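# Two robots bring a wooden block from office to lab

## Task

Robot r1 begins inside the office and r2 begins in the corridor that links the office and the lab. Get the wooden block off the office bench and onto the lab bench. The office door is locked, but the office's service window onto the corridor is open, so that opening is the only way through. The lab door can be pushed open only while someone keeps the release button on the office wall pressed. At the finish the lab door must be closed, both grippers must have let go, and both robots must have backed away. Any robot that falls over or is left leaning fails the task, and anything that stays in place only because a robot is holding it does not count as finished.

## Robot and tools

Robots: r1 and r2 are identical Hello Robot Stretch 3 units. Each has a two-wheel differential base with a passive rear caster, a mast with a lift, and one telescoping arm that reaches out to the robot's RIGHT side, with a gripper on a three-axis wrist. The base is 0.33 m long and 0.34 m wide and cannot drive sideways. To move the gripper forward or back, drive the base. An on-the-spot turn pivots about the midpoint between the drive wheels, 0.05 m behind the front edge. With the arm pulled in and the wrist folded, the turn sweeps a circle of radius 0.28 m. An unfolded, level gripper reaches beyond that circle.

Frames: each robot reports in its own base frame. The origin is on the floor between the drive wheels, x points forward, y left and z up. Odometry is that frame as it stood when the scene began. hand_pose is the point where the closed fingertips meet, given in the base frame. Nothing in the state says where one robot is relative to the other. Only images, lidar_m, wrist_depth_mm and head_depth_mm show that.

execute_actions(actions, cameras): actions is a list with one action, or an empty list to just read the state. The action is an object keyed by "r1" and/or "r2". Under each robot, "base" holds exactly one relative command. {"translate_m": d} drives straight from the current spot, forward positive, d from -1 to 1 m. {"rotate_rad": d} turns in place, counter-clockwise (left) positive, from -3.2 to 3.2 rad. "joints" holds absolute targets by name:
- lift_m: 0 to 1.1 (arm height)
- arm_m: 0 to 0.52 (extension)
- wrist_yaw_rad: -1.345 to 4.42 (0 points along the arm, positive swings toward the front, 3.0 folds over the base)
- wrist_pitch_rad: -1.57 to 0.451 (0 level, negative tips the fingers down)
- wrist_roll_rad: -2.911 to 2.911
- gripper_m: -0.089 to 0.179 (bigger is wider; the real fingertip gap is smaller, and it is 0 below 0.007)
- head_pan_rad: -3.953 to 1.73 (positive is left, -1.57 looks along the arm)
- head_tilt_rad: -1.53 to 0.419 (negative is down)

Optionally, "contact_limits": {"arm_m": N}, with N from 1 to 100 percent effort, halts the arm (contact_stop) at that effort. Lower is gentler, but too low stops it at once. All motions in one action start together. A robot, base or joint left out may keep pushing toward an earlier target. An unknown key or an out-of-range value rejects the whole call. cameras lists names such as r1_head_camera, r1_nav_camera, r1_wrist_camera and the same three for r2, or "all". Leaving it out or passing null means all, and [] means none. If a result reports a stop, the rest of that reply's motion calls are skipped.

wait(seconds 0 to 10): commands nothing new and returns the state and images. zoom_image(camera, region [x0,y0,x1,y1] in pixels, at most 504x504) enlarges part of that camera's latest full image. finished_scene(scene) ends the current scene for good; pass its number.

Result lines: base_status and joint_status say how each motion ended. "done" for the base means the wheels turned fully, even if they slipped. "off_target" means it came to rest short and may still be pushing. After contact_stop, time_out or torque_fault the old target is dropped. A lift or arm that hit something goes slack until its next command. on_its_own covers joints you did not command, and "held at" there is a target, not a position. motor_effort is percent of maximum, positive toward higher joint values, with the peak in brackets; the readings carry noticeable bias and noise. Positive wheel effort pushes forward. base_odometry counts wheel turns, so slip looks like travel. turned_by_wheels and turned_by_imu give the turn since the last result. base_tilt gives forward and right lean in degrees, each with a fixed offset of up to about 4. lidar_m gives 12 ranges in metres, in 30-degree sectors starting straight ahead and going counter-clockwise (4th left, 7th behind, 10th right). It scans a plane 0.17 m above the floor, sees table legs but not tops, ignores glass and its own robot, and "-" means no return. wrist_depth_mm (45 to 1000) and head_depth_mm (280 to 4000) are 7x7 grids of median depths read from the top left. The head grid follows the sideways image.

Gripper: to grasp, command a value below the object's width. To release, command at least 0.02 above the value where the fingers touched. The reading cannot confirm a hold, so check with images.

Speed: the base moves quickly only when the arm is stowed (lift_m under 0.30, arm_m under 0.03, wrist_yaw_rad above 2.54). Otherwise it is slow.

Avoid: robots pressing into each other. A hard press ends the run, and once the bases touch, even millimetres more are too much. The two bases travel slightly different distances for the same command. Fold or unfold the wrist only with lift_m between 0.32 and 0.95, wrist_pitch_rad -0.4 and roll near 0. Keep the pitch at -0.5 or lower when yaw is below -0.4. Don't push with the arm against rigid things when the gripper is above about 0.45 m, and don't push again after a contact_stop. Don't drive while gripping or hooking something fixed. If base_tilt shows a lean, reverse the last move in small steps, free the gripper and drop the lift to about 0.2. Wrist servos that strain too long go limp for 10 s. Avoid drops, slips, slams and hard hits. Loose objects may occasionally get nudged by the scene.

Each tool is called after ">>>" as name(argument=value, ...), one argument or row to a line, values as JSON.

## Session

>>> execute_actions(
  actions=[],
)

Scene clock: 0.00 s.
r1.base_odometry: x=+0.000 y=+0.000 heading=+0.000 (m, m, rad; r1's odometry frame)
r1.turned_by_wheels: +0.000 (rad since the last result)
r1.turned_by_imu: +0.000 (rad since the last result)
r1.base_tilt: forward=-1.8 right=+1.0 (deg)
r1.lidar_m: 1.06 1.05 1.25 1.35 1.35 1.61 2.97 2.12 0.90 1.45 1.99 1.20
r1.head_depth_mm: 1078 1075 1082 1080 1093 1091 1098 / 1051 1059 1063 1064 1075 1069 1078 / 1032 1037 1043 1045 1047 1051 1055 / 1017 1019 1023 1025 1024 1028 1030 / 995 998 1004 1004 1002 1015 1015 / 974 977 984 984 991 995 997 / 960 965 965 965 973 976 974
r1.base_status: not commanded
r1.joint_positions: lift_m=+0.334 arm_m=-0.002 wrist_yaw_rad=+2.874 wrist_pitch_rad=-0.490 wrist_roll_rad=-0.018 gripper_m=+0.037 head_pan_rad=-0.010 head_tilt_rad=+0.000
r1.joint_status: not commanded
r1.motor_effort: left_wheel=+0 right_wheel=+0 lift_m=+42 arm_m=+0 wrist_yaw_rad=+0 wrist_pitch_rad=+4 wrist_roll_rad=+0 gripper_m=+0 head_pan_rad=-1 head_tilt_rad=+2 (%)
r1.hand_pose: x=+0.0355 y=+0.0643 z=+0.3305 quat_wxyz=(+0.261, +0.696, +0.081, +0.664) (m; r1's base frame)
r1.wrist_depth_mm: - - - - - - 863 / - - - - - - 906 / - 945 940 997 - 997 912 / - 762 753 764 785 795 818 / 612 616 661 640 656 644 659 / 527 - - 547 563 563 565 / 477 - - 480 478 491 490
r2.base_odometry: x=+0.000 y=+0.000 heading=+0.000 (m, m, rad; r2's odometry frame)
r2.turned_by_wheels: +0.000 (rad since the last result)
r2.turned_by_imu: +0.000 (rad since the last result)
r2.base_tilt: forward=-0.6 right=+3.0 (deg)
r2.lidar_m: 1.09 2.44 1.38 0.96 0.91 0.93 0.80 0.76 0.78 0.81 0.77 0.87
r2.head_depth_mm: 993 993 988 985 986 981 978 / 1062 1063 1063 1068 1070 1070 1068 / 1130 1128 1124 1120 1121 1117 1108 / 1305 1296 1291 1293 1286 1282 1277 / 1540 1536 1524 1526 1513 1501 1507 / 1829 1869 1856 1837 1834 1825 1817 / 2010 2384 2367 2352 2322 2322 2200
r2.base_status: not commanded
r2.joint_positions: lift_m=+0.314 arm_m=+0.002 wrist_yaw_rad=+2.826 wrist_pitch_rad=-0.544 wrist_roll_rad=+0.016 gripper_m=+0.037 head_pan_rad=+0.002 head_tilt_rad=+0.016
r2.joint_status: not commanded
r2.motor_effort: left_wheel=+0 right_wheel=+1 lift_m=+39 arm_m=+0 wrist_yaw_rad=-1 wrist_pitch_rad=+6 wrist_roll_rad=+0 gripper_m=+0 head_pan_rad=+0 head_tilt_rad=+0 (%)
r2.hand_pose: x=+0.0430 y=+0.0500 z=+0.2995 quat_wxyz=(+0.296, +0.707, +0.078, +0.637) (m; r2's base frame)
r2.wrist_depth_mm: - 842 - - - - - / - 894 - - - - - / - 762 805 809 836 833 870 / 641 643 657 650 664 655 693 / 544 - 546 567 568 570 580 / 469 - - 485 495 493 498 / - - - 422 416 430 438
pictures: r1_head_camera (sideways: a quarter turn clockwise sets it upright), r1_nav_camera (sideways: a quarter turn counterclockwise sets it upright), r1_wrist_camera, r2_head_camera (sideways: a quarter turn clockwise sets it upright), r2_nav_camera (sideways: a quarter turn counterclockwise sets it upright), r2_wrist_camera
Images, in order (width x height): r1_head_camera 896x504, r1_nav_camera 672x504, r1_wrist_camera 644x364, r2_head_camera 896x504, r2_nav_camera 672x504, r2_wrist_camera 644x364.

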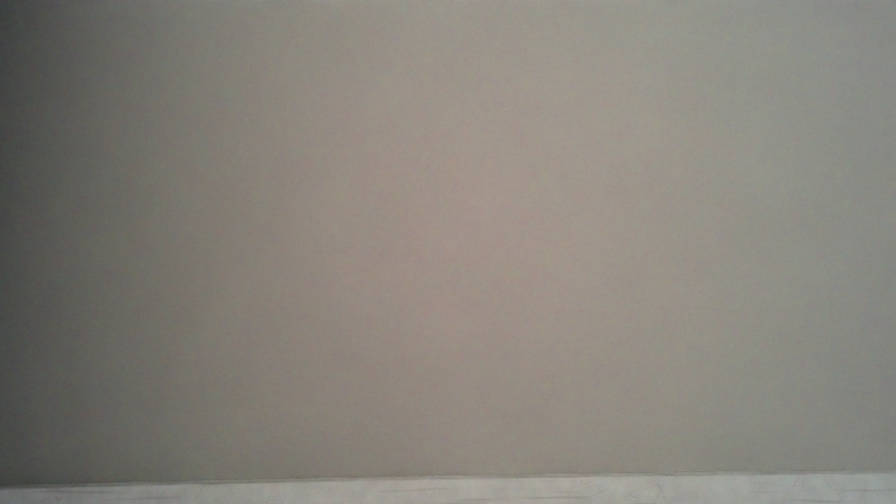

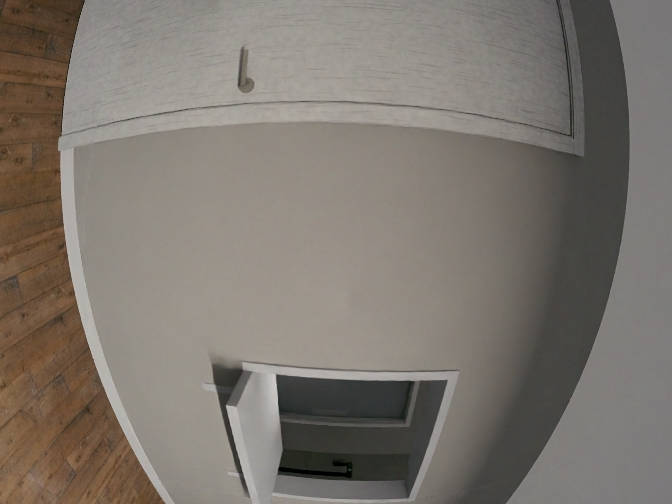

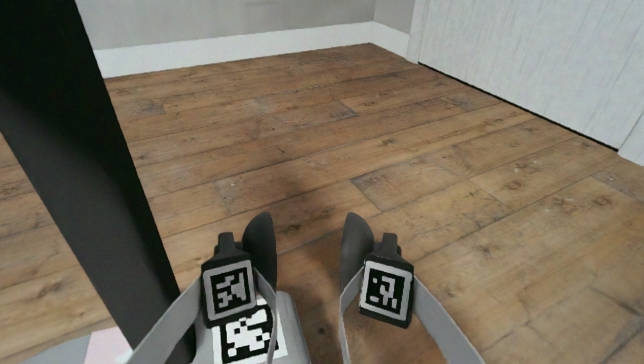

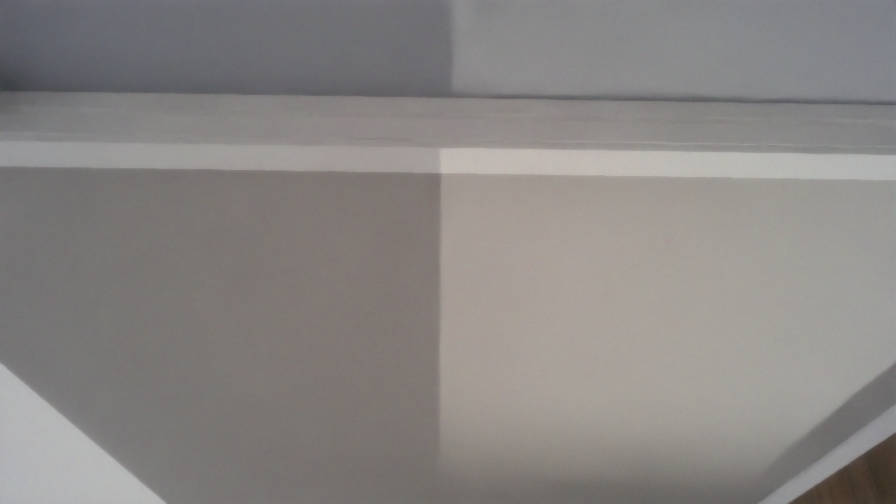

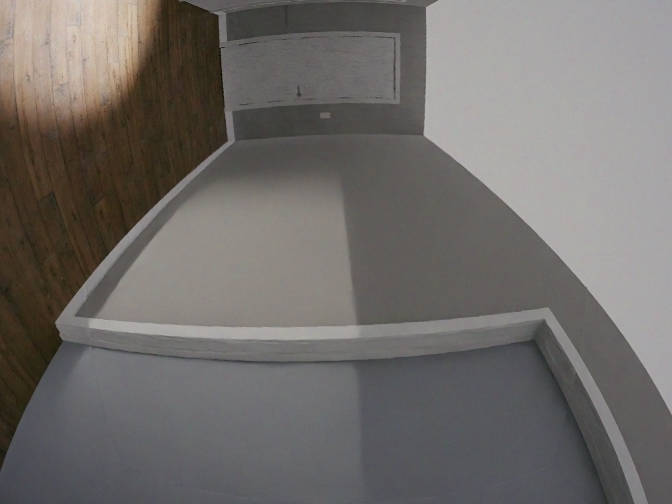

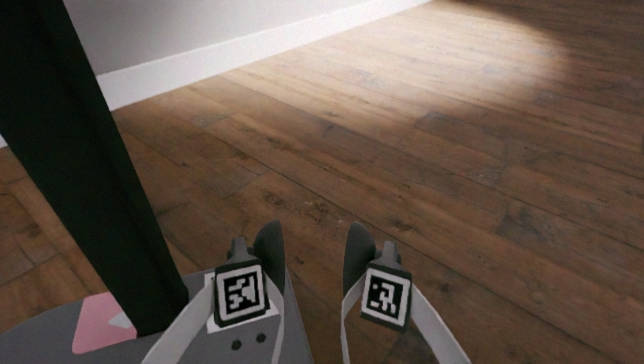

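>>> execute_actions(
  actions=[
    {"r1":{"joints":{"head_pan_rad":-1.5,"head_tilt_rad":-0.4}},"r2":{"joints":{"head_pan_rad":-1.0,"head_tilt_rad":-0.4}}},
  ],
  cameras=["r1_nav_camera","r2_nav_camera"],
)

>>> execute_actions(
  actions=[
    {"r1":{"joints":{"head_pan_rad":-3.0}},"r2":{"joints":{"head_pan_rad":1.7}}},
  ],
  cameras=["r1_nav_camera","r2_nav_camera"],
)

Scene clock: 1.50 s.
r1.base_odometry: x=+0.000 y=+0.000 heading=+0.000 (m, m, rad; r1's odometry frame)
r1.turned_by_wheels: +0.000 (rad since the last result)
r1.turned_by_imu: +0.000 (rad since the last result)
r1.base_tilt: forward=-1.8 right=+1.0 (deg)
r1.lidar_m: 1.06 1.05 1.25 1.35 1.35 1.61 2.97 2.13 0.90 1.45 1.98 1.20
r1.head_depth_mm: 2918 3132 3430 2606 1971 1646 1325 / 2884 3085 3349 3115 2139 1660 1330 / 2855 3043 3301 3119 2176 1649 1335 / 2888 3056 3292 3167 2159 1652 1342 / 2812 3017 3257 3149 2187 1662 1351 / 2778 3003 3265 3183 2195 1672 1357 / 2788 2961 3156 3251 2191 1688 1357
r1.base_status: not commanded
r1.joint_positions: lift_m=+0.334 arm_m=-0.002 wrist_yaw_rad=+2.874 wrist_pitch_rad=-0.490 wrist_roll_rad=-0.018 gripper_m=+0.037 head_pan_rad=-1.493 head_tilt_rad=-0.395
r1.joint_status: all done
r1.motor_effort: left_wheel=+0(0) right_wheel=+0(0) lift_m=+42(42) arm_m=+0(0) wrist_yaw_rad=-1(0) wrist_pitch_rad=+3(4) wrist_roll_rad=+0(0) gripper_m=+0(0) head_pan_rad=-4(39) head_tilt_rad=-2(20) (%)
r1.hand_pose: x=+0.0355 y=+0.0643 z=+0.3305 quat_wxyz=(+0.261, +0.696, +0.081, +0.664) (m; r1's base frame)
r1.wrist_depth_mm: - - - - - - 871 / - - - - - - 917 / - 952 956 977 956 993 935 / - 752 758 772 764 791 793 / 617 620 643 639 646 647 656 / 532 - - 545 563 561 555 / 476 - - 476 474 484 494
r2.base_odometry: x=+0.000 y=+0.000 heading=+0.000 (m, m, rad; r2's odometry frame)
r2.turned_by_wheels: +0.000 (rad since the last result)
r2.turned_by_imu: +0.000 (rad since the last result)
r2.base_tilt: forward=-1.0 right=+2.8 (deg)
r2.lidar_m: 1.09 2.43 1.38 0.96 0.91 0.92 0.80 0.76 0.78 0.81 0.77 0.87
r2.head_depth_mm: 640 686 741 803 877 969 1079 / 634 673 725 792 869 964 1071 / 701 748 800 861 926 968 1069 / 705 755 811 880 965 1057 1181 / 703 753 809 878 960 1057 1172 / 700 750 807 876 954 1049 1165 / 699 748 805 871 950 1042 1158
r2.base_status: not commanded
r2.joint_positions: lift_m=+0.314 arm_m=+0.002 wrist_yaw_rad=+2.826 wrist_pitch_rad=-0.544 wrist_roll_rad=+0.016 gripper_m=+0.037 head_pan_rad=-0.993 head_tilt_rad=-0.394
r2.joint_status: all done
r2.motor_effort: left_wheel=-1(1) right_wheel=+0(0) lift_m=+39(39) arm_m=+0(0) wrist_yaw_rad=+0(0) wrist_pitch_rad=+6(6) wrist_roll_rad=+0(0) gripper_m=-1(0) head_pan_rad=-3(37) head_tilt_rad=-2(22) (%)
r2.hand_pose: x=+0.0430 y=+0.0500 z=+0.2995 quat_wxyz=(+0.296, +0.707, +0.078, +0.637) (m; r2's base frame)
r2.wrist_depth_mm: - 808 - - - - - / - 892 - - - - - / - 785 817 826 837 837 847 / 624 649 652 660 661 684 691 / 538 - 563 569 567 565 561 / 463 - - 480 486 490 491 / - - - 419 423 422 432
pictures: r1_nav_camera (sideways: a quarter turn counterclockwise sets it upright), r2_nav_camera (sideways: a quarter turn counterclockwise sets it upright)
camera_calibration (this result's frames):
r1_nav_camera: T_world_to_cam=[[0.0743135, -0.40376, 0.911842, -1.1443], [-0.996866, -0.0549333, 0.0569186, -0.0168584], [0.0271091, -0.913214, -0.406577, 0.48623], [0, 0, 0, 1]] pos_world=[0.0550504, -0.0189184, 1.24207]
r2_nav_camera: T_world_to_cam=[[0.192974, -0.32531, 0.925708, -1.15972], [-0.821247, -0.569833, -0.0290507, 0.0908615], [0.536949, -0.754629, -0.377123, 0.439616], [0, 0, 0, 1]] pos_world=[0.0623644, 0.00625505, 1.24199]
Images, in order (width x height): r1_nav_camera 672x504, r2_nav_camera 672x504.

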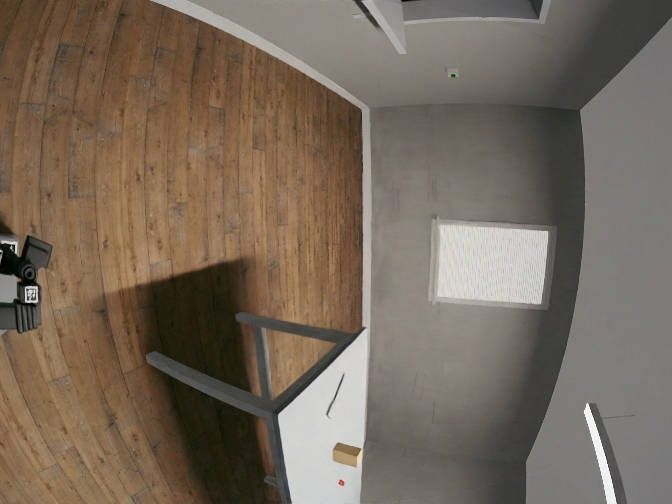

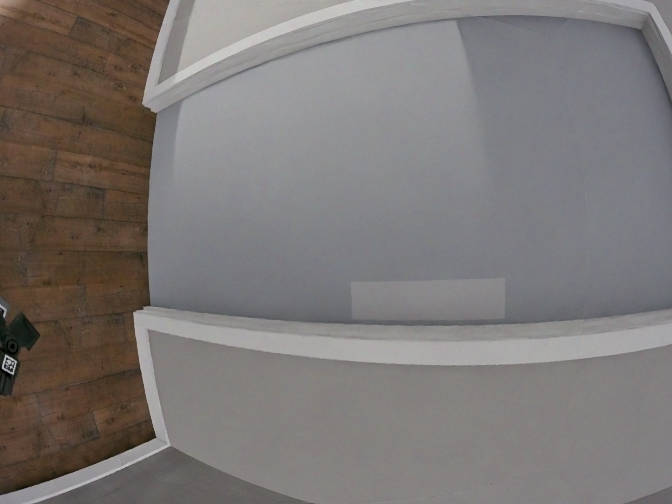

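Scene clock: 3.40 s.
r1.base_odometry: x=+0.000 y=+0.000 heading=+0.000 (m, m, rad; r1's odometry frame)
r1.turned_by_wheels: +0.000 (rad since the last result)
r1.turned_by_imu: +0.000 (rad since the last result)
r1.base_tilt: forward=-1.8 right=+1.0 (deg)
r1.lidar_m: 1.07 1.05 1.24 1.35 1.35 1.61 2.97 2.13 0.90 1.45 1.98 1.20
r1.head_depth_mm: 2735 2910 3121 3077 2120 1638 1330 / 2707 2893 3203 3101 2150 1643 1329 / 2701 2939 3165 3110 2146 1648 1326 / 2714 2935 3131 3149 2199 1656 1345 / 2705 2845 3184 3159 2181 1660 1352 / 2694 2914 3144 3195 2215 1676 1340 / 2687 2890 3086 2851 2204 1680 1354
r1.base_status: not commanded
r1.joint_positions: lift_m=+0.334 arm_m=-0.002 wrist_yaw_rad=+2.874 wrist_pitch_rad=-0.490 wrist_roll_rad=-0.018 gripper_m=+0.037 head_pan_rad=-2.993 head_tilt_rad=-0.395
r1.joint_status: all done
r1.motor_effort: left_wheel=+0(0) right_wheel=+0(0) lift_m=+42(42) arm_m=+0(0) wrist_yaw_rad=+0(0) wrist_pitch_rad=+3(3) wrist_roll_rad=+0(0) gripper_m=+0(1) head_pan_rad=-5(39) head_tilt_rad=-2(2) (%)
r1.hand_pose: x=+0.0355 y=+0.0643 z=+0.3305 quat_wxyz=(+0.261, +0.696, +0.081, +0.664) (m; r1's base frame)
r1.wrist_depth_mm: - - - - - - 869 / - - - - - - 906 / - 922 930 970 959 - 917 / - 758 767 762 770 789 808 / 624 637 649 634 646 656 673 / 531 - - 549 566 560 556 / 478 - - 485 472 483 492
r2.base_odometry: x=+0.000 y=+0.000 heading=+0.000 (m, m, rad; r2's odometry frame)
r2.turned_by_wheels: +0.000 (rad since the last result)
r2.turned_by_imu: +0.000 (rad since the last result)
r2.base_tilt: forward=-0.8 right=+2.8 (deg)
r2.lidar_m: 1.09 2.44 1.38 0.96 0.91 0.92 0.80 0.76 0.78 0.81 0.77 0.87
r2.head_depth_mm: 1019 1108 1220 1342 1501 1676 1443 / 964 1046 1135 1251 1391 1567 1436 / 913 984 1067 1167 1285 1432 1425 / 865 930 1007 1093 1200 1324 1389 / 824 884 951 1029 1119 1234 1349 / 788 841 901 971 1052 1148 1260 / 753 799 859 922 1005 1091 -
r2.base_status: not commanded
r2.joint_positions: lift_m=+0.314 arm_m=+0.002 wrist_yaw_rad=+2.826 wrist_pitch_rad=-0.544 wrist_roll_rad=+0.016 gripper_m=+0.037 head_pan_rad=+1.693 head_tilt_rad=-0.395
r2.joint_status: all done
r2.motor_effort: left_wheel=-1(1) right_wheel=+0(0) lift_m=+39(39) arm_m=+0(0) wrist_yaw_rad=+0(1) wrist_pitch_rad=+6(6) wrist_roll_rad=+0(0) gripper_m=+0(0) head_pan_rad=+4(38) head_tilt_rad=-2(2) (%)
r2.hand_pose: x=+0.0430 y=+0.0500 z=+0.2995 quat_wxyz=(+0.296, +0.707, +0.078, +0.637) (m; r2's base frame)
r2.wrist_depth_mm: - 824 - - - - - / - 865 - - - - - / - 785 803 818 833 840 866 / 636 655 657 649 653 667 681 / 532 - 557 571 556 573 577 / 470 - - 480 492 484 491 / - - - 420 414 433 439
pictures: r1_nav_camera (sideways: a quarter turn counterclockwise sets it upright), r2_nav_camera (sideways: a quarter turn counterclockwise sets it upright)
camera_calibration (this result's frames):
r1_nav_camera: T_world_to_cam=[[-0.397658, -0.102709, 0.911767, -1.14133], [-0.125312, 0.990483, 0.0569228, -0.0221803], [-0.908936, -0.09162, -0.406744, 0.492157], [0, 0, 0, 1]] pos_world=[-0.00929805, -0.0501642, 1.24207]
r2_nav_camera: T_world_to_cam=[[-0.0300059, 0.377244, 0.925627, -1.15825], [0.988274, 0.149902, -0.0290567, 0.0798313], [-0.149715, 0.913902, -0.377319, 0.44406], [0, 0, 0, 1]] pos_world=[-0.0471672, 0.019151, 1.24198]
Images, in order (width x height): r1_nav_camera 672x504, r2_nav_camera 672x504.

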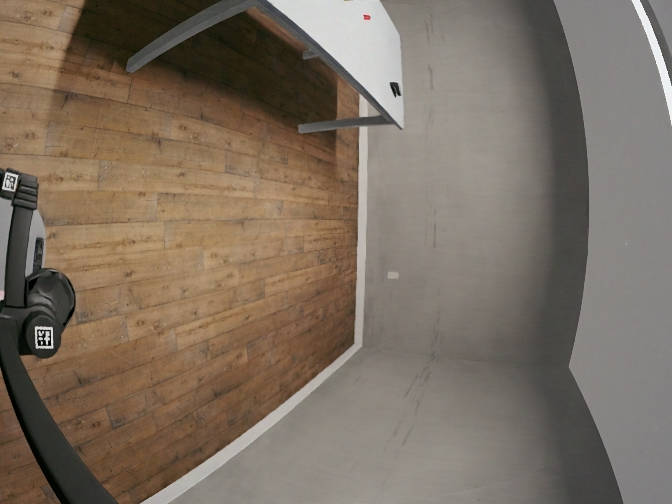

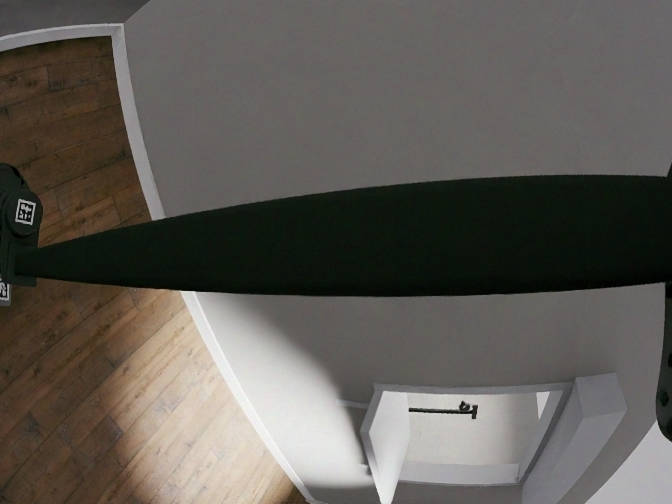

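>>> execute_actions(
  actions=[
    {"r1":{"base":{"rotate_rad":0.45},"joints":{"head_pan_rad":-1.6,"head_tilt_rad":-0.6,"lift_m":0.28}},"r2":{"base":{"rotate_rad":-2.4},"joints":{"head_pan_rad":-1.6,"lift_m":0.28}}},
  ],
  cameras=[],
)

>>> execute_actions(
  actions=[
    {"r1":{"base":{"translate_m":-1}},"r2":{"base":{"translate_m":-1}}},
  ],
  cameras=[],
)

>>> execute_actions(
  actions=[
    {"r1":{"base":{"rotate_rad":-0.28},"joints":{"lift_m":0.9,"wrist_pitch_rad":-0.4}},"r2":{"base":{"rotate_rad":-0.17},"joints":{"lift_m":0.9,"wrist_pitch_rad":-0.4}}},
  ],
  cameras=["r1_head_camera","r2_head_camera","r2_nav_camera"],
)

Scene clock: 6.93 s.
r1.base_odometry: x=+0.000 y=+0.000 heading=+0.450 (m, m, rad; r1's odometry frame)
r1.turned_by_wheels: +0.450 (rad since the last result)
r1.turned_by_imu: +0.450 (rad since the last result)
r1.base_tilt: forward=-1.8 right=+1.0 (deg)
r1.lidar_m: 1.05 1.19 1.35 1.35 1.54 2.59 2.13 0.90 1.45 2.26 1.25 1.07
r1.head_depth_mm: 2718 2990 3020 2160 1688 1389 1179 / 2778 3075 3039 2184 1718 1400 1180 / 2837 3126 3038 2188 1713 1407 1182 / 2911 3184 3125 2214 1721 1403 1195 / 2612 2729 2795 2224 1729 1411 1204 / 2058 2159 2211 2160 1736 1414 1197 / 1683 1653 1812 1877 1759 1427 1207
r1.base_status: done
r1.joint_positions: lift_m=+0.280 arm_m=-0.002 wrist_yaw_rad=+2.874 wrist_pitch_rad=-0.490 wrist_roll_rad=-0.018 gripper_m=+0.037 head_pan_rad=-1.607 head_tilt_rad=-0.593
r1.joint_status: all done
r1.motor_effort: left_wheel=-2(9) right_wheel=+2(8) lift_m=+32(41) arm_m=+0(0) wrist_yaw_rad=+0(1) wrist_pitch_rad=+4(3) wrist_roll_rad=+0(0) gripper_m=-1(1) head_pan_rad=+3(39) head_tilt_rad=-2(15) (%)
r1.hand_pose: x=+0.0354 y=+0.0642 z=+0.2770 quat_wxyz=(+0.261, +0.696, +0.081, +0.664) (m; r1's base frame)
r1.wrist_depth_mm: - - - - - - - / - - - - - - - / - 829 820 843 870 877 920 / - 649 668 678 681 718 708 / 543 560 563 564 571 580 589 / 468 - - 475 507 490 496 / - - - 421 414 429 430
r2.base_odometry: x=+0.000 y=+0.000 heading=-2.400 (m, m, rad; r2's odometry frame)
r2.turned_by_wheels: -2.400 (rad since the last result)
r2.turned_by_imu: -2.412 (rad since the last result)
r2.base_tilt: forward=-0.9 right=+2.8 (deg)
r2.lidar_m: 0.76 0.83 0.77 0.85 0.93 1.30 2.28 1.13 0.91 0.91 0.95 0.77
r2.head_depth_mm: 743 792 851 920 999 1096 1213 / 747 799 860 927 1010 1107 1233 / 756 808 869 942 1027 1129 1253 / 761 815 880 954 1040 1143 1270 / 770 824 889 965 1055 1161 1292 / 777 833 899 974 1067 1177 1313 / 787 844 912 987 1085 1200 1313
r2.base_status: done
r2.joint_positions: lift_m=+0.280 arm_m=+0.002 wrist_yaw_rad=+2.826 wrist_pitch_rad=-0.544 wrist_roll_rad=+0.016 gripper_m=+0.037 head_pan_rad=-1.593 head_tilt_rad=-0.395
r2.joint_status: all done
r2.motor_effort: left_wheel=+1(13) right_wheel=-2(9) lift_m=+26(35) arm_m=+0(1) wrist_yaw_rad=-1(0) wrist_pitch_rad=+6(6) wrist_roll_rad=+0(0) gripper_m=+0(1) head_pan_rad=-3(37) head_tilt_rad=-1(2) (%)
r2.hand_pose: x=+0.0429 y=+0.0498 z=+0.2657 quat_wxyz=(+0.296, +0.707, +0.079, +0.637) (m; r2's base frame)
r2.wrist_depth_mm: - 753 775 781 791 822 713 / - 817 856 828 846 888 737 / - 739 749 769 779 795 713 / 559 600 595 606 617 630 631 / 490 - 515 523 520 530 531 / 445 - - 445 445 452 454 / - - - 391 384 401 400
pictures: none
No camera images: the call's "cameras" was empty. Leave "cameras" out to get every camera's image.

Scene clock: 12.03 s.
r1.base_odometry: x=-0.901 y=-0.435 heading=+0.450 (m, m, rad; r1's odometry frame)
r1.turned_by_wheels: +0.000 (rad since the last result)
r1.turned_by_imu: -0.003 (rad since the last result)
r1.base_tilt: forward=-1.8 right=+1.0 (deg)
r1.lidar_m: 2.04 1.87 1.58 1.58 1.80 2.28 1.14 1.30 1.10 1.10 0.57 2.04
r1.head_depth_mm: 2500 2824 2939 817 702 623 1175 / 2577 2816 3030 910 703 1295 1177 / 2664 2916 3042 912 710 1301 1188 / 2717 2994 3076 900 716 1345 1189 / 2757 3046 3154 930 715 1374 1195 / 2825 3177 3153 2173 721 876 1149 / 2890 3177 3147 2245 776 1423 1207
r1.base_status: done
r1.joint_positions: lift_m=+0.280 arm_m=-0.002 wrist_yaw_rad=+2.874 wrist_pitch_rad=-0.491 wrist_roll_rad=-0.018 gripper_m=+0.037 head_pan_rad=-1.607 head_tilt_rad=-0.593
r1.joint_status: not commanded
r1.motor_effort: left_wheel=-2(10) right_wheel=+2(7) lift_m=+33(33) arm_m=+0(0) wrist_yaw_rad=+0(0) wrist_pitch_rad=+4(4) wrist_roll_rad=+0(0) gripper_m=-1(1) head_pan_rad=+3(3) head_tilt_rad=-2(2) (%)
r1.hand_pose: x=+0.0354 y=+0.0642 z=+0.2770 quat_wxyz=(+0.261, +0.696, +0.082, +0.664) (m; r1's base frame)
r1.wrist_depth_mm: - - - - - - - / - - - - - - - / - 818 859 842 864 875 877 / - 654 677 681 689 694 699 / 541 554 565 565 566 578 592 / 470 - - 477 499 487 492 / - - - 423 419 429 424
r2.base_odometry: x=+0.737 y=+0.676 heading=-2.400 (m, m, rad; r2's odometry frame)
r2.turned_by_wheels: +0.000 (rad since the last result)
r2.turned_by_imu: +0.004 (rad since the last result)
r2.base_tilt: forward=-0.7 right=+2.9 (deg)
r2.lidar_m: 1.75 1.24 0.92 0.92 1.00 1.56 1.88 0.94 0.76 0.75 0.82 1.28
r2.head_depth_mm: - - 3186 994 691 899 1000 / - - 3691 985 687 910 1014 / 618 661 716 787 815 927 1026 / 627 673 724 785 856 940 1048 / 633 679 734 795 865 954 1062 / 639 687 743 804 878 973 1079 / 647 695 751 814 891 983 1102
r2.base_status: done
r2.joint_positions: lift_m=+0.280 arm_m=+0.002 wrist_yaw_rad=+2.826 wrist_pitch_rad=-0.545 wrist_roll_rad=+0.016 gripper_m=+0.037 head_pan_rad=-1.593 head_tilt_rad=-0.395
r2.joint_status: not commanded
r2.motor_effort: left_wheel=+1(7) right_wheel=-2(10) lift_m=+26(27) arm_m=-1(0) wrist_yaw_rad=+0(1) wrist_pitch_rad=+7(6) wrist_roll_rad=+0(0) gripper_m=+0(1) head_pan_rad=-3(3) head_tilt_rad=-1(2) (%)
r2.hand_pose: x=+0.0429 y=+0.0497 z=+0.2656 quat_wxyz=(+0.296, +0.707, +0.079, +0.637) (m; r2's base frame)
r2.wrist_depth_mm: - 808 845 874 - - - / - 843 920 948 - - - / - 719 757 748 764 767 785 / 564 599 611 621 622 620 629 / 495 - 512 528 510 520 523 / 454 - - 445 449 449 453 / - - - 387 384 402 399
pictures: none
No camera images: the call's "cameras" was empty. Leave "cameras" out to get every camera's image.

Scene clock: 18.50 s.
r1.base_odometry: x=-0.901 y=-0.435 heading=+0.170 (m, m, rad; r1's odometry frame)
r1.turned_by_wheels: -0.280 (rad since the last result)
r1.turned_by_imu: -0.282 (rad since the last result)
r1.base_tilt: forward=-1.8 right=+1.0 (deg)
r1.lidar_m: 2.04 2.06 1.67 1.58 1.63 2.15 2.28 1.14 1.16 1.10 0.57 2.14
r1.head_depth_mm: 2674 2971 3044 898 702 - - / 2608 2925 3046 908 705 625 - / 2638 2928 3052 868 706 629 - / 2619 2909 3080 886 713 623 - / 2607 2865 3105 928 717 634 - / 2594 2870 3062 930 720 1318 1200 / 2611 2852 3093 942 727 1328 992
r1.base_status: done
r1.joint_positions: lift_m=+0.900 arm_m=-0.002 wrist_yaw_rad=+2.874 wrist_pitch_rad=-0.420 wrist_roll_rad=-0.018 gripper_m=+0.037 head_pan_rad=-1.607 head_tilt_rad=-0.593
r1.joint_status: all done
r1.motor_effort: left_wheel=+2(10) right_wheel=-1(8) lift_m=+51(52) arm_m=+0(0) wrist_yaw_rad=+0(0) wrist_pitch_rad=+5(6) wrist_roll_rad=+0(0) gripper_m=+1(1) head_pan_rad=+3(3) head_tilt_rad=-2(3) (%)
r1.hand_pose: x=+0.0379 y=+0.0733 z=+0.9119 quat_wxyz=(+0.238, +0.699, +0.057, +0.672) (m; r1's base frame)
r1.wrist_depth_mm: - - - - - - - / - - - - - - - / - - - - - - - / - - - - - - - / - - - - - - - / - - - - - - - / - - - - - - -
r2.base_odometry: x=+0.737 y=+0.676 heading=-2.570 (m, m, rad; r2's odometry frame)
r2.turned_by_wheels: -0.170 (rad since the last result)
r2.turned_by_imu: -0.170 (rad since the last result)
r2.base_tilt: forward=-0.9 right=+2.9 (deg)
r2.lidar_m: 1.75 1.44 1.04 0.92 0.95 1.28 2.98 1.09 0.79 0.75 0.78 1.05
r2.head_depth_mm: - - - 993 691 970 1057 / - - - 986 686 960 1049 / - - 3546 979 685 950 1058 / - - - 974 708 942 1046 / 620 664 715 774 845 934 1036 / 616 661 712 771 842 925 1026 / 613 658 706 766 834 918 1016
r2.base_status: done
r2.joint_positions: lift_m=+0.900 arm_m=+0.002 wrist_yaw_rad=+2.826 wrist_pitch_rad=-0.419 wrist_roll_rad=+0.016 gripper_m=+0.037 head_pan_rad=-1.593 head_tilt_rad=-0.396
r2.joint_status: all done
r2.motor_effort: left_wheel=+2(10) right_wheel=-2(9) lift_m=+49(51) arm_m=+0(0) wrist_yaw_rad=-1(0) wrist_pitch_rad=+7(7) wrist_roll_rad=+1(0) gripper_m=+0(0) head_pan_rad=-2(2) head_tilt_rad=-1(1) (%)
r2.hand_pose: x=+0.0484 y=+0.0665 z=+0.9121 quat_wxyz=(+0.255, +0.711, +0.035, +0.654) (m; r2's base frame)
r2.wrist_depth_mm: 728 773 832 - - - - / - 825 894 - - - - / - 886 973 - - - - / - - - - - - - / 918 - - - - - - / - - - - - - - / - - - - - - -
pictures: r1_head_camera (sideways: a quarter turn clockwise sets it upright), r2_head_camera (sideways: a quarter turn clockwise sets it upright), r2_nav_camera (sideways: a quarter turn counterclockwise sets it upright)
camera_calibration (this result's frames):
r1_head_camera: T_world_to_cam=[[0.0176106, 0.571293, -0.820557, 1.08503], [0.999818, -0.0160905, 0.0102553, -0.0168343], [-0.00734437, -0.820589, -0.571472, 0.699415], [0, 0, 0, 1]] pos_world=[0.00286, -0.0462069, 1.29019]
r2_head_camera: T_world_to_cam=[[0.00630251, 0.378804, -0.925455, 1.2245], [0.99955, -0.029516, -0.00527429, 0.00480201], [-0.0293137, -0.925006, -0.37882, 0.454075], [0, 0, 0, 1]] pos_world=[0.000793343, -0.0436818, 1.30526]
r2_nav_camera: T_world_to_cam=[[-0.0245936, -0.378548, 0.925255, -1.1578], [-0.999558, -0.00615012, -0.0290848, 0.0919936], [0.0167004, -0.925561, -0.378229, 0.44423], [0, 0, 0, 1]] pos_world=[0.0560596, -0.0265554, 1.24196]
Images, in order (width x height): r1_head_camera 896x504, r2_head_camera 896x504, r2_nav_camera 672x504.

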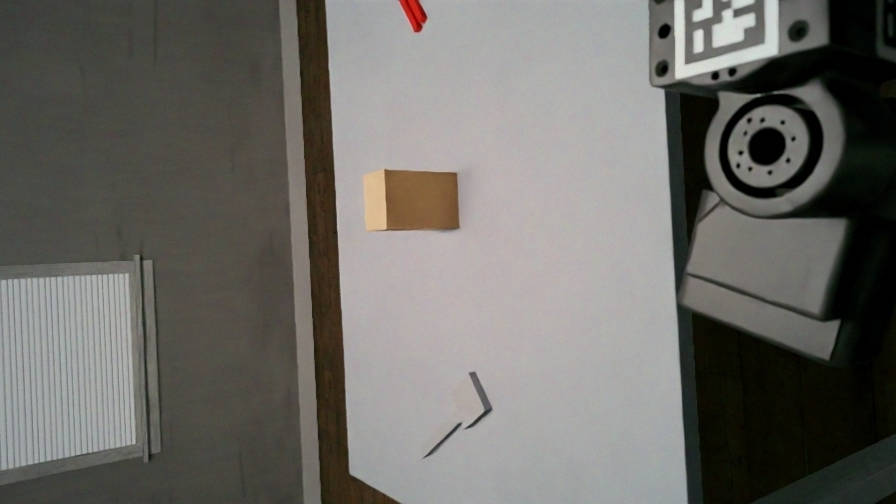

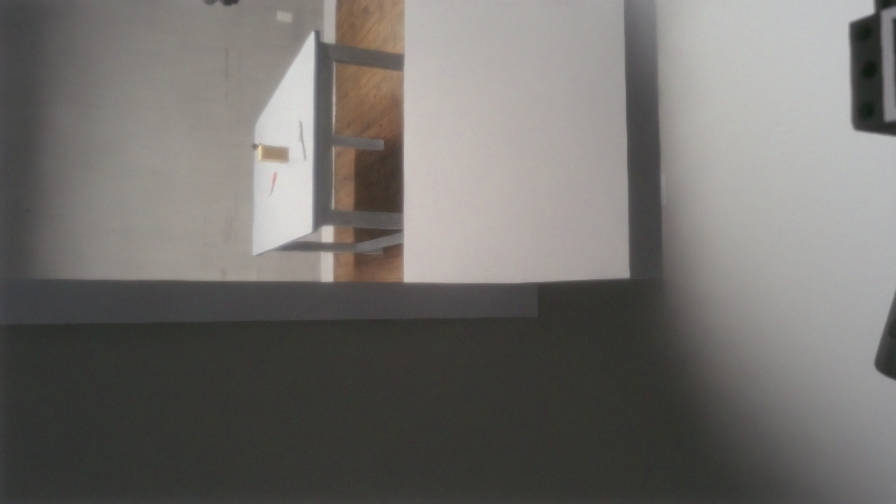

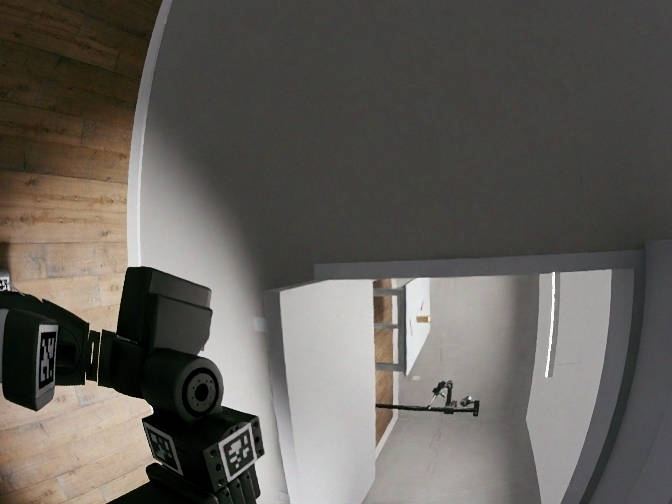

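>>> execute_actions(
  actions=[
    {"r1":{"joints":{"wrist_yaw_rad":0,"gripper_m":0.17}},"r2":{"base":{"translate_m":-0.2},"joints":{"wrist_yaw_rad":0,"gripper_m":0.17}}},
  ],
  cameras=[],
)

>>> execute_actions(
  actions=[
    {"r1":{"joints":{"wrist_pitch_rad":0,"lift_m":0.74,"arm_m":0.2}},"r2":{"joints":{"wrist_pitch_rad":0}}},
  ],
  cameras=["r1_head_camera","r1_wrist_camera"],
)

Scene clock: 27.60 s.
r1.base_odometry: x=-0.901 y=-0.435 heading=+0.170 (m, m, rad; r1's odometry frame)
r1.turned_by_wheels: +0.000 (rad since the last result)
r1.turned_by_imu: -0.001 (rad since the last result)
r1.base_tilt: forward=-1.8 right=+1.0 (deg)
r1.lidar_m: 2.04 2.06 1.67 1.58 1.62 2.15 2.28 1.14 1.16 1.10 0.57 2.13
r1.head_depth_mm: 2662 2952 3006 899 701 - - / 2653 2924 3055 908 725 1009 - / 2623 2909 3091 865 733 - - / 2629 2898 3118 885 713 1309 1167 / 2625 2881 3046 923 729 1320 1187 / 2621 2879 3053 933 723 1312 1197 / 2589 2840 3054 942 726 1317 990
r1.base_status: not commanded
r1.joint_positions: lift_m=+0.900 arm_m=-0.002 wrist_yaw_rad=+0.004 wrist_pitch_rad=-0.420 wrist_roll_rad=-0.018 gripper_m=+0.170 head_pan_rad=-1.607 head_tilt_rad=-0.593
r1.joint_status: all done
r1.motor_effort: left_wheel=+2(3) right_wheel=-2(1) lift_m=+50(50) arm_m=+0(0) wrist_yaw_rad=-3(2) wrist_pitch_rad=+5(5) wrist_roll_rad=+0(0) gripper_m=+1(84) head_pan_rad=+3(2) head_tilt_rad=-3(2) (%)
r1.hand_pose: x=-0.0207 y=-0.3670 z=+0.9119 quat_wxyz=(+0.698, +0.150, -0.685, -0.145) (m; r1's base frame)
r1.wrist_depth_mm: - - - - - - - / - 885 917 803 945 - - / 672 618 639 580 652 672 696 / 468 483 487 492 498 506 512 / 396 389 397 401 406 428 414 / - 327 334 335 339 343 347 / 282 292 295 306 309 - -
r2.base_odometry: x=+0.905 y=+0.784 heading=-2.570 (m, m, rad; r2's odometry frame)
r2.turned_by_wheels: +0.000 (rad since the last result)
r2.turned_by_imu: +0.001 (rad since the last result)
r2.base_tilt: forward=-0.8 right=+2.9 (deg)
r2.lidar_m: 1.95 1.44 0.96 0.92 0.94 1.28 2.78 1.09 0.79 0.76 0.78 1.06
r2.head_depth_mm: - - - 992 688 970 1067 / - - - 987 686 963 1071 / - - 3582 981 683 955 1052 / - - 3469 973 680 943 - / - - - 966 675 937 1035 / - - - 961 673 929 1049 / - 734 731 786 670 922 1025
r2.base_status: done
r2.joint_positions: lift_m=+0.900 arm_m=+0.002 wrist_yaw_rad=+0.002 wrist_pitch_rad=-0.419 wrist_roll_rad=+0.016 gripper_m=+0.170 head_pan_rad=-1.593 head_tilt_rad=-0.396
r2.joint_status: all done
r2.motor_effort: left_wheel=+2(3) right_wheel=-2(8) lift_m=+49(49) arm_m=+0(0) wrist_yaw_rad=-2(4) wrist_pitch_rad=+8(8) wrist_roll_rad=+0(0) gripper_m=+1(83) head_pan_rad=-3(2) head_tilt_rad=-2(1) (%)
r2.hand_pose: x=-0.0211 y=-0.3709 z=+0.9121 quat_wxyz=(+0.686, +0.147, -0.697, -0.148) (m; r2's base frame)
r2.wrist_depth_mm: 453 451 - - - - - / 494 477 415 423 437 455 477 / 521 304 304 308 310 314 321 / 591 590 592 598 587 594 602 / 639 635 649 653 656 662 681 / 699 717 738 741 740 736 750 / 839 841 846 836 848 886 860
pictures: none
No camera images: the call's "cameras" was empty. Leave "cameras" out to get every camera's image.

Scene clock: 30.33 s.
r1.base_odometry: x=-0.901 y=-0.435 heading=+0.170 (m, m, rad; r1's odometry frame)
r1.turned_by_wheels: +0.000 (rad since the last result)
r1.turned_by_imu: -0.001 (rad since the last result)
r1.base_tilt: forward=-1.8 right=+1.0 (deg)
r1.lidar_m: 2.04 2.05 1.66 1.58 1.62 2.14 2.28 1.14 1.16 1.10 0.57 2.15
r1.head_depth_mm: 2657 2940 3037 905 723 - - / 2638 2939 3040 907 753 - 1179 / 2650 2930 3122 866 - 1331 1193 / 2610 2888 3103 884 711 1312 1197 / 2630 2890 3073 925 713 1322 1186 / 2618 2882 3040 931 720 1322 1198 / 2602 2881 3027 942 724 1315 990
r1.base_status: not commanded
r1.joint_positions: lift_m=+0.740 arm_m=+0.200 wrist_yaw_rad=+0.002 wrist_pitch_rad=-0.023 wrist_roll_rad=-0.018 gripper_m=+0.170 head_pan_rad=-1.607 head_tilt_rad=-0.593
r1.joint_status: all done
r1.motor_effort: left_wheel=+2(2) right_wheel=-2(1) lift_m=+32(45) arm_m=+2(2) wrist_yaw_rad=-2(3) wrist_pitch_rad=+6(6) wrist_roll_rad=+0(0) gripper_m=+0(1) head_pan_rad=+3(3) head_tilt_rad=-3(2) (%)
r1.hand_pose: x=-0.0209 y=-0.6003 z=+0.8490 quat_wxyz=(+0.714, +0.009, -0.700, -0.008) (m; r1's base frame)
r1.wrist_depth_mm: - - - - - - - / - - - - - - - / - - - - - - - / - - - 337 - - - / 472 439 446 345 455 506 474 / - 307 306 311 316 316 319 / 213 234 235 238 238 230 230
r2.base_odometry: x=+0.905 y=+0.784 heading=-2.570 (m, m, rad; r2's odometry frame)
r2.turned_by_wheels: +0.000 (rad since the last result)
r2.turned_by_imu: +0.000 (rad since the last result)
r2.base_tilt: forward=-0.8 right=+2.8 (deg)
r2.lidar_m: 1.95 1.44 0.96 0.92 0.95 1.28 2.78 1.09 0.79 0.76 0.78 1.06
r2.head_depth_mm: - - - 990 689 972 1065 / - - - 988 686 979 1056 / - - 3515 978 682 945 - / - - 3522 972 679 930 - / - - - 969 677 939 1029 / - - - 961 673 940 1032 / - 733 732 784 671 918 1022
r2.base_status: not commanded
r2.joint_positions: lift_m=+0.900 arm_m=+0.002 wrist_yaw_rad=+0.002 wrist_pitch_rad=-0.023 wrist_roll_rad=+0.016 gripper_m=+0.170 head_pan_rad=-1.593 head_tilt_rad=-0.396
r2.joint_status: all done
r2.motor_effort: left_wheel=+2(2) right_wheel=-2(2) lift_m=+49(48) arm_m=-1(0) wrist_yaw_rad=-2(2) wrist_pitch_rad=+9(10) wrist_roll_rad=+0(0) gripper_m=+0(0) head_pan_rad=-3(2) head_tilt_rad=-2(2) (%)
r2.hand_pose: x=-0.0209 y=-0.4023 z=+1.0084 quat_wxyz=(+0.702, +0.009, -0.713, -0.008) (m; r2's base frame)
r2.wrist_depth_mm: 467 467 - - - - - / 478 476 - - - - - / 477 488 - - - - - / 498 500 724 - - - - / 523 511 465 467 486 499 506 / 528 312 311 318 324 330 341 / 547 553 547 560 573 575 450
pictures: r1_head_camera (sideways: a quarter turn clockwise sets it upright), r1_wrist_camera
camera_calibration (this result's frames):
r1_head_camera: T_world_to_cam=[[0.0176104, 0.571293, -0.820557, 1.08503], [0.999818, -0.01609, 0.0102553, -0.0168343], [-0.00734398, -0.820589, -0.571472, 0.699414], [0, 0, 0, 1]] pos_world=[0.00286002, -0.0462069, 1.29019]
r1_wrist_camera: T_world_to_cam=[[-0.998428, 0.0206018, 0.052125, -0.0569537], [-0.0483394, 0.15419, -0.986858, 0.969137], [-0.0283682, -0.987826, -0.152952, -0.301235], [0, 0, 0, 1]] pos_world=[-0.0185622, -0.445826, 0.913295]
Images, in order (width x height): r1_head_camera 896x504, r1_wrist_camera 644x364.

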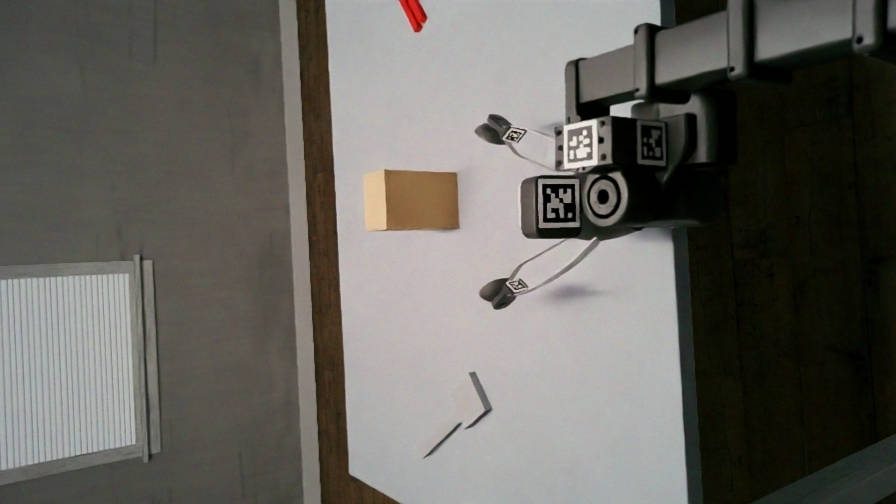

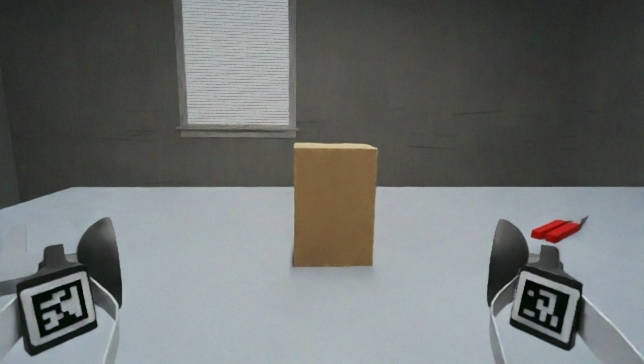

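>>> execute_actions(
  actions=[
    {"r1":{"base":{"translate_m":-0.022},"joints":{"arm_m":0.42,"lift_m":0.73}}},
  ],
  cameras=["r1_head_camera","r1_wrist_camera"],
)

Scene clock: 33.33 s.
r1.base_odometry: x=-0.922 y=-0.439 heading=+0.170 (m, m, rad; r1's odometry frame)
r1.turned_by_wheels: +0.000 (rad since the last result)
r1.turned_by_imu: -0.001 (rad since the last result)
r1.base_tilt: forward=-1.8 right=+1.0 (deg)
r1.lidar_m: 2.06 2.08 1.66 1.58 1.62 2.15 2.26 1.12 1.16 1.10 0.58 2.16
r1.head_depth_mm: 2686 2922 2969 896 722 622 - / 2677 2885 3022 963 684 1340 1182 / 2643 2919 3059 - 687 1341 1190 / 2611 2891 3111 883 711 1303 1192 / 2603 2879 3085 924 717 1310 1193 / 2589 2917 3085 931 721 1317 1201 / 2611 2927 3092 945 725 1330 1178
r1.base_status: done
r1.joint_positions: lift_m=+0.730 arm_m=+0.420 wrist_yaw_rad=+0.002 wrist_pitch_rad=-0.023 wrist_roll_rad=-0.018 gripper_m=+0.170 head_pan_rad=-1.607 head_tilt_rad=-0.593
r1.joint_status: all done
r1.motor_effort: left_wheel=+3(5) right_wheel=-1(7) lift_m=+32(30) arm_m=+2(2) wrist_yaw_rad=-2(2) wrist_pitch_rad=+6(6) wrist_roll_rad=+0(0) gripper_m=-1(1) head_pan_rad=+3(2) head_tilt_rad=-2(2) (%)
r1.hand_pose: x=-0.0210 y=-0.8203 z=+0.8391 quat_wxyz=(+0.714, +0.009, -0.700, -0.008) (m; r1's base frame)
r1.wrist_depth_mm: - - - - - - - / - - - - - - - / - - - - - - - / - - 108 110 113 - - / 435 410 110 112 114 470 436 / - 283 113 116 118 290 299 / 197 216 117 119 122 214 213
r2.base_odometry: x=+0.905 y=+0.784 heading=-2.570 (m, m, rad; r2's odometry frame)
r2.turned_by_wheels: +0.000 (rad since the last result)
r2.turned_by_imu: +0.000 (rad since the last result)
r2.base_tilt: forward=-0.7 right=+2.9 (deg)
r2.lidar_m: 1.95 1.44 0.96 0.92 0.94 1.28 2.78 1.09 0.79 0.76 0.78 1.06
r2.head_depth_mm: - - - 988 690 974 1063 / - - - 986 686 980 1059 / - - 3134 983 682 942 - / - - 3526 974 680 934 - / - - - 963 678 937 1027 / - - - 958 675 942 1032 / - 734 732 784 670 918 1024
r2.base_status: not commanded
r2.joint_positions: lift_m=+0.900 arm_m=+0.002 wrist_yaw_rad=+0.002 wrist_pitch_rad=-0.023 wrist_roll_rad=+0.016 gripper_m=+0.170 head_pan_rad=-1.593 head_tilt_rad=-0.396
r2.joint_status: not commanded
r2.motor_effort: left_wheel=+1(1) right_wheel=-2(2) lift_m=+49(49) arm_m=+0(1) wrist_yaw_rad=-2(2) wrist_pitch_rad=+9(10) wrist_roll_rad=+0(0) gripper_m=+0(1) head_pan_rad=-3(2) head_tilt_rad=+0(0) (%)
r2.hand_pose: x=-0.0209 y=-0.4023 z=+1.0084 quat_wxyz=(+0.702, +0.009, -0.713, -0.008) (m; r2's base frame)
r2.wrist_depth_mm: 470 469 - - - - - / 469 478 - - - - - / 494 485 - - - - - / 496 501 741 - - - - / 513 511 463 468 483 498 506 / 527 310 316 320 322 326 336 / 554 554 553 548 558 571 452
pictures: r1_head_camera (sideways: a quarter turn clockwise sets it upright), r1_wrist_camera
camera_calibration (this result's frames):
r1_head_camera: T_world_to_cam=[[0.0176105, 0.571293, -0.820557, 1.08503], [0.999818, -0.0160902, 0.0102553, -0.0168343], [-0.00734417, -0.820589, -0.571472, 0.699415], [0, 0, 0, 1]] pos_world=[0.00286001, -0.0462069, 1.29019]
r1_wrist_camera: T_world_to_cam=[[-0.998422, 0.0208929, 0.0521159, -0.0517275], [-0.0482969, 0.153808, -0.98692, 0.993025], [-0.0286354, -0.98788, -0.152557, -0.520466], [0, 0, 0, 1]] pos_world=[-0.0185896, -0.665812, 0.903332]
Images, in order (width x height): r1_head_camera 896x504, r1_wrist_camera 644x364.

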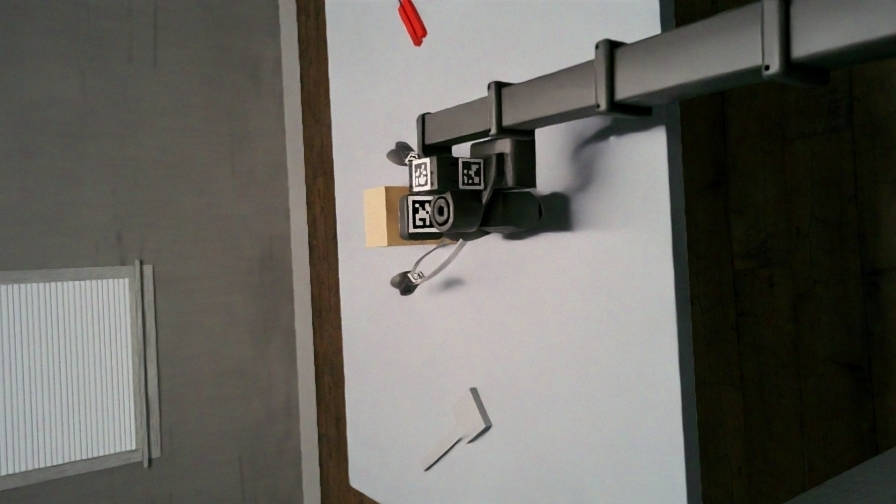

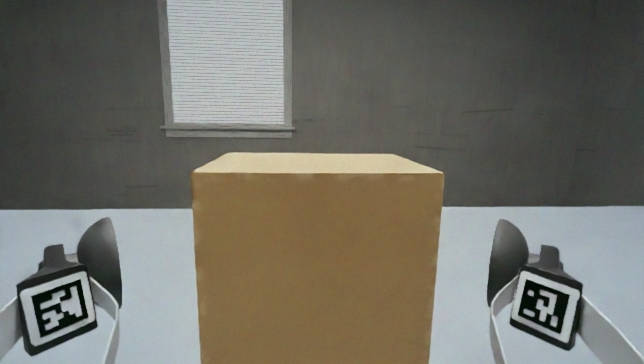

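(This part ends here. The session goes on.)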